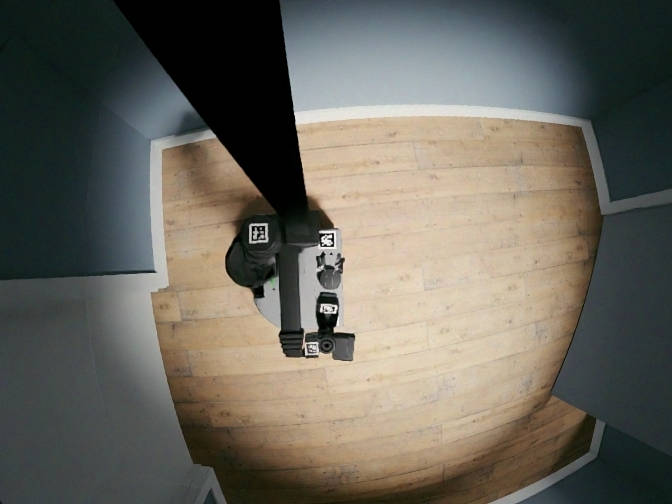

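Emit:
execute_actions(
  actions=[
    {"r3":{"base":{"rotate_rad":0.9}},"r1":{"base":{"rotate_rad":2.2},"joints":{"wrist_pitch_rad":-0.4,"wrist_yaw_rad":3.0,"gripper_m":0.04,"lift_m":0.6,"head_pan_rad":0,"head_tilt_rad":-1.3}}},
  ],
  cameras=[],
)

Emit:
execute_actions(
  actions=[
    {"r3":{"base":{"translate_m":-0.37}},"r1":{"base":{"translate_m":0.6},"joints":{"lift_m":0.28}}},
  ],
  cameras=[],
)

Emit:
execute_actions(
  actions=[
    {"r3":{"base":{"rotate_rad":-0.8},"joints":{"lift_m":0.31}},"r1":{"base":{"rotate_rad":2.8}}},
  ],
  cameras=[],
)

Emit:
execute_actions(
  actions=[
    {"r3":{"base":{"translate_m":-0.8}}},
  ],
  cameras=["r3_nav_camera","r1_nav_camera"],
)

Scene clock: 320.50 s.
r1.base_odometry: x=-4.580 y=-5.637 heading=-0.953 (m, m, rad; r1's odometry frame)
r1.turned_by_wheels: +2.200 (rad since the last result)
r1.turned_by_imu: +2.197 (rad since the last result)
r1.base_tilt: forward=+0.9 right=+1.3 (deg)
r1.lidar_m: 2.35 1.02 1.77 0.84 0.64 0.64 0.68 0.97 2.34 2.50 2.55 2.50
r1.head_depth_mm: 1690 1556 1448 1351 1258 - - / 1695 1560 1441 1349 1255 1203 1132 / 1713 1556 1440 1347 1263 - - / 1707 1559 1445 1348 1260 - - / 1713 1510 1450 1357 1266 - - / 1724 1390 1464 1358 1265 1203 - / 1695 1556 1465 1360 1264 1202 -
r1.base_status: done
r1.joint_positions: lift_m=+0.600 arm_m=+0.005 wrist_yaw_rad=+2.998 wrist_pitch_rad=-0.414 wrist_roll_rad=-0.009 gripper_m=+0.040 head_pan_rad=-0.007 head_tilt_rad=-1.285
r1.joint_status: all done
r1.motor_effort: left_wheel=-3(7) right_wheel=+2(5) lift_m=+35(34) arm_m=-4(4) wrist_yaw_rad=+2(5) wrist_pitch_rad=+7(9) wrist_roll_rad=+2(2) gripper_m=+0(81) head_pan_rad=+3(47) head_tilt_rad=-9(42) (%)
r1.hand_pose: x=+0.0109 y=+0.0724 z=+0.6138 quat_wxyz=(+0.194, +0.697, +0.096, +0.683) (m; r1's base frame)
r1.wrist_depth_mm: 538 - 930 - - - - / 562 - 1000 - - - - / 589 - - - - - - / 613 708 - - - - - / 621 752 - - - - - / 648 791 - 882 891 860 887 / 654 761 756 748 756 744 756
r2.base_odometry: x=+2.380 y=+0.222 heading=+0.656 (m, m, rad; r2's odometry frame)
r2.turned_by_wheels: +0.000 (rad since the last result)
r2.turned_by_imu: +0.000 (rad since the last result)
r2.base_tilt: forward=-1.6 right=+3.2 (deg)
r2.lidar_m: 1.07 1.29 1.32 1.14 3.36 2.82 1.97 1.85 1.21 0.84 0.80 0.81
r2.head_depth_mm: 1018 1041 318 1336 1295 1169 1097 / 1163 1310 299 342 1276 1183 1094 / 1354 1588 316 333 1281 1193 - / 1517 1673 1517 1372 1287 1193 - / 1445 1668 1535 1398 1288 1190 - / 1351 1605 1534 1408 1297 1198 1124 / 1289 1491 1549 1414 1294 1204 1110
r2.base_status: not commanded
r2.joint_positions: lift_m=+0.900 arm_m=+0.005 wrist_yaw_rad=+1.898 wrist_pitch_rad=-0.028 wrist_roll_rad=-0.007 gripper_m=+0.104 head_pan_rad=-0.007 head_tilt_rad=-1.087
r2.joint_status: not commanded
r2.on_its_own: gripper_m is held at +0.103, not at your +0.090, by its stall guard, which is not easing now
r2.motor_effort: left_wheel=+0(1) right_wheel=-3(3) lift_m=+49(50) arm_m=-4(4) wrist_yaw_rad=+2(2) wrist_pitch_rad=+9(9) wrist_roll_rad=+0(0) gripper_m=-20(20) head_pan_rad=+4(2) head_tilt_rad=-6(7) (%)
r2.hand_pose: x=+0.2206 y=-0.0682 z=+1.0072 quat_wxyz=(+0.422, +0.579, -0.402, +0.571) (m; r2's base frame)
r2.wrist_depth_mm: - - - - - 811 610 / - - - - - 811 601 / - - - 151 - 807 607 / - - 171 131 170 812 608 / - 138 183 161 176 742 615 / - 141 177 141 153 738 612 / - - 153 150 156 834 592
r3.base_odometry: x=-1.115 y=-4.828 heading=+2.505 (m, m, rad; r3's odometry frame)
r3.turned_by_wheels: +0.900 (rad since the last result)
r3.turned_by_imu: +0.889 (rad since the last result)
r3.base_tilt: forward=+0.1 right=+0.0 (deg)
r3.lidar_m: 0.74 0.64 0.64 0.75 0.66 0.75 0.88 1.39 1.44 1.69 1.56 1.26
r3.head_depth_mm: 1367 1345 1308 1289 1268 1238 1217 / 1361 1336 1312 1292 1267 1236 1224 / 1353 1335 1306 1290 - 1239 1208 / 1337 1314 1302 1275 - 1221 1206 / 1216 1315 1289 1272 - - 1197 / 1056 1312 1289 1266 1259 - 1206 / 936 1168 1278 1263 1246 1212 1198
r3.base_status: done
r3.joint_positions: lift_m=+0.280 arm_m=-0.002 wrist_yaw_rad=+3.041 wrist_pitch_rad=-0.492 wrist_roll_rad=+0.002 gripper_m=+0.037 head_pan_rad=+0.001 head_tilt_rad=-1.490
r3.joint_status: not commanded
r3.motor_effort: left_wheel=-1(7) right_wheel=+3(12) lift_m=+28(28) arm_m=-3(3) wrist_yaw_rad=-1(1) wrist_pitch_rad=+9(9) wrist_roll_rad=-1(1) gripper_m=+0(0) head_pan_rad=-1(1) head_tilt_rad=-7(7) (%)
r3.hand_pose: x=+0.0003 y=+0.0708 z=+0.2766 quat_wxyz=(+0.207, +0.694, +0.138, +0.676) (m; r3's base frame)
r3.wrist_depth_mm: 517 - 786 787 658 555 489 / 536 596 854 851 705 592 512 / 567 649 816 833 750 641 546 / 614 643 651 663 661 653 571 / 531 532 - 560 552 554 562 / 469 - - - 478 471 471 / - - - - 393 408 409
pictures: none
No camera images: the call's "cameras" was empty. Leave "cameras" out to get every camera's image.

Scene clock: 326.00 s.
r1.base_odometry: x=-4.232 y=-6.126 heading=-0.953 (m, m, rad; r1's odometry frame)
r1.turned_by_wheels: +0.000 (rad since the last result)
r1.turned_by_imu: -0.004 (rad since the last result)
r1.base_tilt: forward=+0.9 right=+1.3 (deg)
r1.lidar_m: 1.91 0.49 0.65 1.51 1.15 1.13 1.20 1.73 2.68 2.67 2.04 2.01
r1.head_depth_mm: 1700 1555 1435 1341 1253 1176 1111 / 1707 1552 1442 1345 1261 1180 1104 / 1704 1561 1451 1341 1256 - 1098 / 1701 1562 1436 1351 1261 - - / 1715 1572 1441 1333 1267 - - / 1716 1583 1275 1206 1266 1202 - / 1679 1571 1459 1199 1269 1192 -
r1.base_status: done
r1.joint_positions: lift_m=+0.280 arm_m=+0.005 wrist_yaw_rad=+2.999 wrist_pitch_rad=-0.414 wrist_roll_rad=-0.009 gripper_m=+0.040 head_pan_rad=-0.007 head_tilt_rad=-1.285
r1.joint_status: all done
r1.motor_effort: left_wheel=-3(5) right_wheel=+1(7) lift_m=+35(35) arm_m=-4(4) wrist_yaw_rad=+1(3) wrist_pitch_rad=+7(7) wrist_roll_rad=+2(2) gripper_m=+0(0) head_pan_rad=+4(4) head_tilt_rad=-8(8) (%)
r1.hand_pose: x=+0.0107 y=+0.0723 z=+0.2937 quat_wxyz=(+0.194, +0.697, +0.097, +0.683) (m; r1's base frame)
r1.wrist_depth_mm: 921 - - - - - 406 / 970 - - - - - - / 904 - 900 894 915 555 528 / 698 705 709 702 717 521 452 / 581 588 - 574 606 542 444 / 492 490 - 506 506 496 482 / 448 - - - 423 425 430
r2.base_odometry: x=+2.380 y=+0.222 heading=+0.656 (m, m, rad; r2's odometry frame)
r2.turned_by_wheels: +0.000 (rad since the last result)
r2.turned_by_imu: +0.000 (rad since the last result)
r2.base_tilt: forward=-1.6 right=+3.3 (deg)
r2.lidar_m: 1.06 1.29 1.32 0.62 0.63 2.82 1.96 1.85 1.22 0.84 0.80 0.82
r2.head_depth_mm: 1021 1045 318 1337 1292 1165 1096 / 1159 1294 298 342 1270 1177 1096 / 1351 1585 317 333 1282 1185 - / 1515 1700 1525 1367 1283 1194 - / 1444 1653 1549 1411 1287 1193 - / 1357 1603 1546 1410 1290 1186 1118 / 1274 1503 1551 1413 1294 1190 1125
r2.base_status: not commanded
r2.joint_positions: lift_m=+0.900 arm_m=+0.005 wrist_yaw_rad=+1.898 wrist_pitch_rad=-0.028 wrist_roll_rad=-0.007 gripper_m=+0.104 head_pan_rad=-0.007 head_tilt_rad=-1.087
r2.joint_status: not commanded
r2.on_its_own: gripper_m is held at +0.103, not at your +0.090, by its stall guard, which is not easing now
r2.motor_effort: left_wheel=+1(1) right_wheel=-3(3) lift_m=+49(49) arm_m=-4(4) wrist_yaw_rad=+2(2) wrist_pitch_rad=+9(9) wrist_roll_rad=+0(0) gripper_m=-20(20) head_pan_rad=+2(3) head_tilt_rad=-6(7) (%)
r2.hand_pose: x=+0.2206 y=-0.0682 z=+1.0072 quat_wxyz=(+0.422, +0.579, -0.402, +0.571) (m; r2's base frame)
r2.wrist_depth_mm: - - - - - 816 602 / - - - - - 820 605 / - - - 152 - 810 604 / - - 171 131 170 817 622 / - 138 182 160 177 745 617 / - 140 177 141 153 745 611 / - - 153 150 156 838 588
r3.base_odometry: x=-0.817 y=-5.048 heading=+2.505 (m, m, rad; r3's odometry frame)
r3.turned_by_wheels: +0.000 (rad since the last result)
r3.turned_by_imu: +0.002 (rad since the last result)
r3.base_tilt: forward=+0.1 right=+0.0 (deg)
r3.lidar_m: 1.04 0.91 0.80 0.50 0.49 0.49 0.58 0.86 1.18 1.38 1.81 1.77
r3.head_depth_mm: 1368 1342 1307 1292 1261 1238 1223 / 1363 1329 1316 1294 1255 1238 1214 / 1355 1332 1302 1280 - 1231 1210 / 1354 1329 1302 1280 - 1235 1209 / 1343 1321 1302 1283 - - 1201 / 1336 1326 1283 1267 1255 - 1137 / 1330 1306 1286 1265 1252 1216 979
r3.base_status: done
r3.joint_positions: lift_m=+0.280 arm_m=-0.002 wrist_yaw_rad=+3.041 wrist_pitch_rad=-0.492 wrist_roll_rad=+0.002 gripper_m=+0.037 head_pan_rad=+0.001 head_tilt_rad=-1.490
r3.joint_status: not commanded
r3.motor_effort: left_wheel=-2(10) right_wheel=+3(7) lift_m=+27(28) arm_m=-2(2) wrist_yaw_rad=-1(1) wrist_pitch_rad=+9(9) wrist_roll_rad=-1(1) gripper_m=+0(0) head_pan_rad=-1(0) head_tilt_rad=-7(6) (%)
r3.hand_pose: x=+0.0003 y=+0.0708 z=+0.2766 quat_wxyz=(+0.207, +0.694, +0.138, +0.676) (m; r3's base frame)
r3.wrist_depth_mm: 387 - 499 643 873 778 674 / 403 447 541 691 916 815 705 / 422 481 606 751 835 803 738 / 443 526 654 653 670 669 690 / 472 523 - 559 549 549 558 / 459 - - - 475 469 471 / - - - - 390 409 409
pictures: none
No camera images: the call's "cameras" was empty. Leave "cameras" out to get every camera's image.

Scene clock: 328.97 s.
r1.base_odometry: x=-4.232 y=-6.126 heading=+1.847 (m, m, rad; r1's odometry frame)
r1.turned_by_wheels: +2.800 (rad since the last result)
r1.turned_by_imu: +2.788 (rad since the last result)
r1.base_tilt: forward=+1.1 right=+1.4 (deg)
r1.lidar_m: 1.13 1.28 2.16 2.68 2.37 2.01 2.01 1.70 0.49 1.44 1.33 1.13
r1.head_depth_mm: 1150 1439 1438 1340 1254 1179 1099 / 1177 1482 1436 1344 1257 1185 1109 / 1221 1521 1449 1344 1263 - 1092 / 1258 1524 1445 1349 1259 - - / 1301 1552 1456 1352 1260 - - / 1350 1572 1454 1354 1261 1205 - / 1402 1564 1456 1362 1270 1196 -
r1.base_status: done
r1.joint_positions: lift_m=+0.280 arm_m=+0.005 wrist_yaw_rad=+2.999 wrist_pitch_rad=-0.414 wrist_roll_rad=-0.009 gripper_m=+0.040 head_pan_rad=-0.007 head_tilt_rad=-1.285
r1.joint_status: not commanded
r1.motor_effort: left_wheel=-3(10) right_wheel=+1(8) lift_m=+35(36) arm_m=-4(5) wrist_yaw_rad=+1(1) wrist_pitch_rad=+7(7) wrist_roll_rad=+2(2) gripper_m=+0(0) head_pan_rad=+3(4) head_tilt_rad=-8(9) (%)
r1.hand_pose: x=+0.0107 y=+0.0723 z=+0.2937 quat_wxyz=(+0.194, +0.697, +0.097, +0.683) (m; r1's base frame)
r1.wrist_depth_mm: - - - - - - - / - - - - - - - / 883 - 889 903 899 906 897 / 706 705 714 695 708 702 703 / 578 578 - 579 597 581 581 / 491 494 - 507 503 490 495 / 445 - - - 431 432 428
r2.base_odometry: x=+2.380 y=+0.222 heading=+0.656 (m, m, rad; r2's odometry frame)
r2.turned_by_wheels: +0.000 (rad since the last result)
r2.turned_by_imu: +0.000 (rad since the last result)
r2.base_tilt: forward=-1.6 right=+3.3 (deg)
r2.lidar_m: 1.06 1.29 1.32 1.74 0.64 2.82 1.97 1.86 1.21 0.85 0.80 0.82
r2.head_depth_mm: 1019 1041 318 1327 1281 1168 1097 / 1162 1298 298 343 1264 1179 1105 / 1347 1587 317 333 1286 1200 - / 1528 1679 1516 1370 1286 1194 - / 1445 1665 1538 1403 1286 1191 - / 1358 1602 1548 1399 1291 1189 1121 / 1273 1499 1555 1414 1297 1196 1114
r2.base_status: not commanded
r2.joint_positions: lift_m=+0.900 arm_m=+0.005 wrist_yaw_rad=+1.898 wrist_pitch_rad=-0.028 wrist_roll_rad=-0.007 gripper_m=+0.104 head_pan_rad=-0.007 head_tilt_rad=-1.087
r2.joint_status: not commanded
r2.on_its_own: gripper_m is held at +0.103, not at your +0.090, by its stall guard, which is not easing now
r2.motor_effort: left_wheel=+1(1) right_wheel=-2(3) lift_m=+49(50) arm_m=-4(4) wrist_yaw_rad=+2(2) wrist_pitch_rad=+9(9) wrist_roll_rad=+0(0) gripper_m=-20(21) head_pan_rad=+3(2) head_tilt_rad=-7(6) (%)
r2.hand_pose: x=+0.2206 y=-0.0682 z=+1.0072 quat_wxyz=(+0.422, +0.579, -0.402, +0.571) (m; r2's base frame)
r2.wrist_depth_mm: - - - - - 804 601 / - - - - - 822 610 / - - - 151 - 807 612 / - - 170 131 170 826 612 / - 138 182 161 176 744 610 / - 141 177 141 153 749 611 / - - 153 150 156 854 592
r3.base_odometry: x=-0.817 y=-5.048 heading=+1.705 (m, m, rad; r3's odometry frame)
r3.turned_by_wheels: -0.800 (rad since the last result)
r3.turned_by_imu: -0.789 (rad since the last result)
r3.base_tilt: forward=+0.1 right=+0.0 (deg)
r3.lidar_m: 1.81 1.28 0.94 0.91 0.58 0.50 0.49 0.51 0.70 1.18 1.22 1.68
r3.head_depth_mm: 1375 1338 1318 1287 1265 1247 1110 / 1365 1336 1307 1283 1263 1235 1126 / 1360 1327 1313 1288 - 1230 1129 / 1353 1326 1301 1281 - 1230 1134 / 1350 1322 1298 1273 - - 1072 / 1339 1311 1288 1261 1243 - 1143 / 1345 1317 1282 1265 1246 1207 1028
r3.base_status: done
r3.joint_positions: lift_m=+0.310 arm_m=-0.002 wrist_yaw_rad=+3.041 wrist_pitch_rad=-0.492 wrist_roll_rad=+0.002 gripper_m=+0.037 head_pan_rad=+0.001 head_tilt_rad=-1.490
r3.joint_status: all done
r3.motor_effort: left_wheel=+2(8) right_wheel=-3(10) lift_m=+39(43) arm_m=-2(2) wrist_yaw_rad=-1(1) wrist_pitch_rad=+9(9) wrist_roll_rad=-1(0) gripper_m=+0(0) head_pan_rad=+0(1) head_tilt_rad=-7(7) (%)
r3.hand_pose: x=+0.0003 y=+0.0708 z=+0.3062 quat_wxyz=(+0.207, +0.694, +0.138, +0.676) (m; r3's base frame)
r3.wrist_depth_mm: 566 - 849 876 881 927 955 / 564 758 920 958 974 - - / 555 743 891 900 906 909 893 / 538 665 690 691 713 715 721 / 523 577 - 578 583 584 593 / 481 500 - - 509 505 505 / 438 - - - 426 438 442
pictures: none
No camera images: the call's "cameras" was empty. Leave "cameras" out to get every camera's image.

Scene clock: 338.00 s.
r1.base_odometry: x=-4.232 y=-6.126 heading=+1.847 (m, m, rad; r1's odometry frame)
r1.turned_by_wheels: +0.000 (rad since the last result)
r1.turned_by_imu: -0.002 (rad since the last result)
r1.base_tilt: forward=+1.0 right=+1.3 (deg)
r1.lidar_m: 1.13 1.04 0.88 2.68 2.37 2.01 2.01 1.70 0.49 1.44 1.33 1.13
r1.head_depth_mm: 1146 1438 1437 1334 1254 1173 1102 / 1184 1477 1440 1335 1256 1177 1102 / 1212 1500 1437 1347 1266 - 1100 / 1709 1573 1446 1344 1264 - - / 1700 1572 1453 1349 1262 - - / 1707 1576 1452 1353 1266 1200 - / 1149 1371 1415 1358 1266 1186 -
r1.base_status: not commanded
r1.joint_positions: lift_m=+0.280 arm_m=+0.005 wrist_yaw_rad=+2.999 wrist_pitch_rad=-0.414 wrist_roll_rad=-0.009 gripper_m=+0.040 head_pan_rad=-0.007 head_tilt_rad=-1.285
r1.joint_status: not commanded
r1.motor_effort: left_wheel=-2(3) right_wheel=+1(1) lift_m=+36(36) arm_m=-4(4) wrist_yaw_rad=+2(2) wrist_pitch_rad=+7(7) wrist_roll_rad=+2(2) gripper_m=+0(0) head_pan_rad=+4(4) head_tilt_rad=-8(8) (%)
r1.hand_pose: x=+0.0107 y=+0.0723 z=+0.2937 quat_wxyz=(+0.194, +0.697, +0.097, +0.683) (m; r1's base frame)
r1.wrist_depth_mm: - - - - - 790 825 / - - - - - 838 850 / 890 - 902 898 886 893 788 / 714 710 712 712 713 698 700 / 578 582 - 584 609 579 581 / 492 493 - 508 498 492 491 / 450 - - - 426 427 429
r2.base_odometry: x=+2.380 y=+0.222 heading=+0.656 (m, m, rad; r2's odometry frame)
r2.turned_by_wheels: +0.000 (rad since the last result)
r2.turned_by_imu: -0.001 (rad since the last result)
r2.base_tilt: forward=-1.6 right=+3.2 (deg)
r2.lidar_m: 1.07 1.30 1.32 1.57 0.64 2.83 1.97 1.85 1.22 0.84 0.80 0.82
r2.head_depth_mm: 1020 1046 318 1336 1297 1163 1095 / 1158 1302 299 342 1275 1182 1098 / 1354 1575 317 333 1287 1185 - / 1531 1692 1529 1373 1282 1192 - / 1444 1655 1544 1398 1290 1188 - / 1345 1599 1540 1409 1292 1190 1130 / 1283 1507 1546 1416 1297 1199 1119
r2.base_status: not commanded
r2.joint_positions: lift_m=+0.900 arm_m=+0.005 wrist_yaw_rad=+1.898 wrist_pitch_rad=-0.028 wrist_roll_rad=-0.007 gripper_m=+0.104 head_pan_rad=-0.007 head_tilt_rad=-1.087
r2.joint_status: not commanded
r2.on_its_own: gripper_m is held at +0.103, not at your +0.090, by its stall guard, which is not easing now
r2.motor_effort: left_wheel=+1(1) right_wheel=-3(3) lift_m=+50(49) arm_m=-4(4) wrist_yaw_rad=+2(1) wrist_pitch_rad=+9(9) wrist_roll_rad=+0(0) gripper_m=-20(21) head_pan_rad=+3(2) head_tilt_rad=-7(7) (%)
r2.hand_pose: x=+0.2206 y=-0.0682 z=+1.0072 quat_wxyz=(+0.422, +0.579, -0.402, +0.571) (m; r2's base frame)
r2.wrist_depth_mm: - - - - - 808 603 / - - - - - 809 610 / - - - 152 - 813 608 / - - 171 130 169 816 602 / - 138 182 161 177 736 610 / - 141 178 141 153 741 619 / - - 153 150 156 843 594
r3.base_odometry: x=-0.710 y=-5.841 heading=+1.706 (m, m, rad; r3's odometry frame)
r3.turned_by_wheels: +0.000 (rad since the last result)
r3.turned_by_imu: +0.016 (rad since the last result)
r3.base_tilt: forward=+0.2 right=+0.1 (deg)
r3.lidar_m: 2.60 0.37 0.23 0.20 0.20 0.24 0.43 1.12 1.59 0.93 0.61 1.70
r3.head_depth_mm: 1368 1357 1304 1292 1277 1240 1227 / 1367 1336 1319 1280 1267 1232 1223 / 1359 1326 1314 1281 - 1229 1209 / 1344 1331 1291 1268 - 1230 1207 / 1346 1335 1305 1268 - - 1088 / 1343 1314 1294 1270 1088 - 719 / 1341 1312 1119 822 692 600 532
r3.base_status: done
r3.joint_positions: lift_m=+0.310 arm_m=-0.002 wrist_yaw_rad=+3.040 wrist_pitch_rad=-0.492 wrist_roll_rad=+0.001 gripper_m=+0.037 head_pan_rad=+0.001 head_tilt_rad=-1.488
r3.joint_status: not commanded
r3.on_its_own: right_wheel is at rest, and its effort (-19) is outside its rest range (-18 to +18)
r3.motor_effort: left_wheel=+3(77) right_wheel=-19(100) lift_m=+36(38) arm_m=-3(2) wrist_yaw_rad=-1(4) wrist_pitch_rad=+9(10) wrist_roll_rad=+0(1) gripper_m=+1(0) head_pan_rad=+0(1) head_tilt_rad=-7(8) (%)
r3.hand_pose: x=+0.0005 y=+0.0708 z=+0.3063 quat_wxyz=(+0.207, +0.694, +0.137, +0.676) (m; r3's base frame)
r3.wrist_depth_mm: 181 - 210 229 252 283 344 / 194 202 232 251 282 320 396 / 210 224 255 279 315 371 880 / 230 248 290 316 363 452 724 / 252 276 - 362 426 548 599 / 282 302 - - 497 507 506 / 301 - - - 425 440 440
pictures: r1_nav_camera (sideways: a quarter turn counterclockwise sets it upright), r3_nav_camera (sideways: a quarter turn counterclockwise sets it upright)
camera_calibration (this result's frames):
r1_nav_camera: T_world_to_cam=[[0.943949, 0.056232, 0.325267, -0.388851], [0.0688583, -0.997249, -0.0274279, 0.0888434], [0.32283, 0.0482878, -0.945224, 1.18168], [0, 0, 0, 1]] pos_world=[-0.0205448, 0.053404, 1.24587]
r3_nav_camera: T_world_to_cam=[[0.99886, -0.0393035, 0.027078, 0.00860592], [-0.0379369, -0.998065, -0.0492573, 0.117007], [0.0289616, 0.0481739, -0.998419, 1.25108], [0, 0, 0, 1]] pos_world=[-0.0403906, 0.0568496, 1.25464]
Images, in order (width x height): r1_nav_camera 672x504, r3_nav_camera 672x504.

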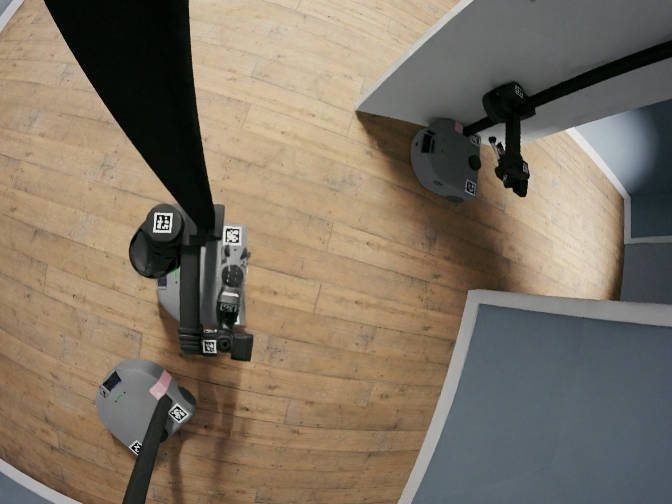

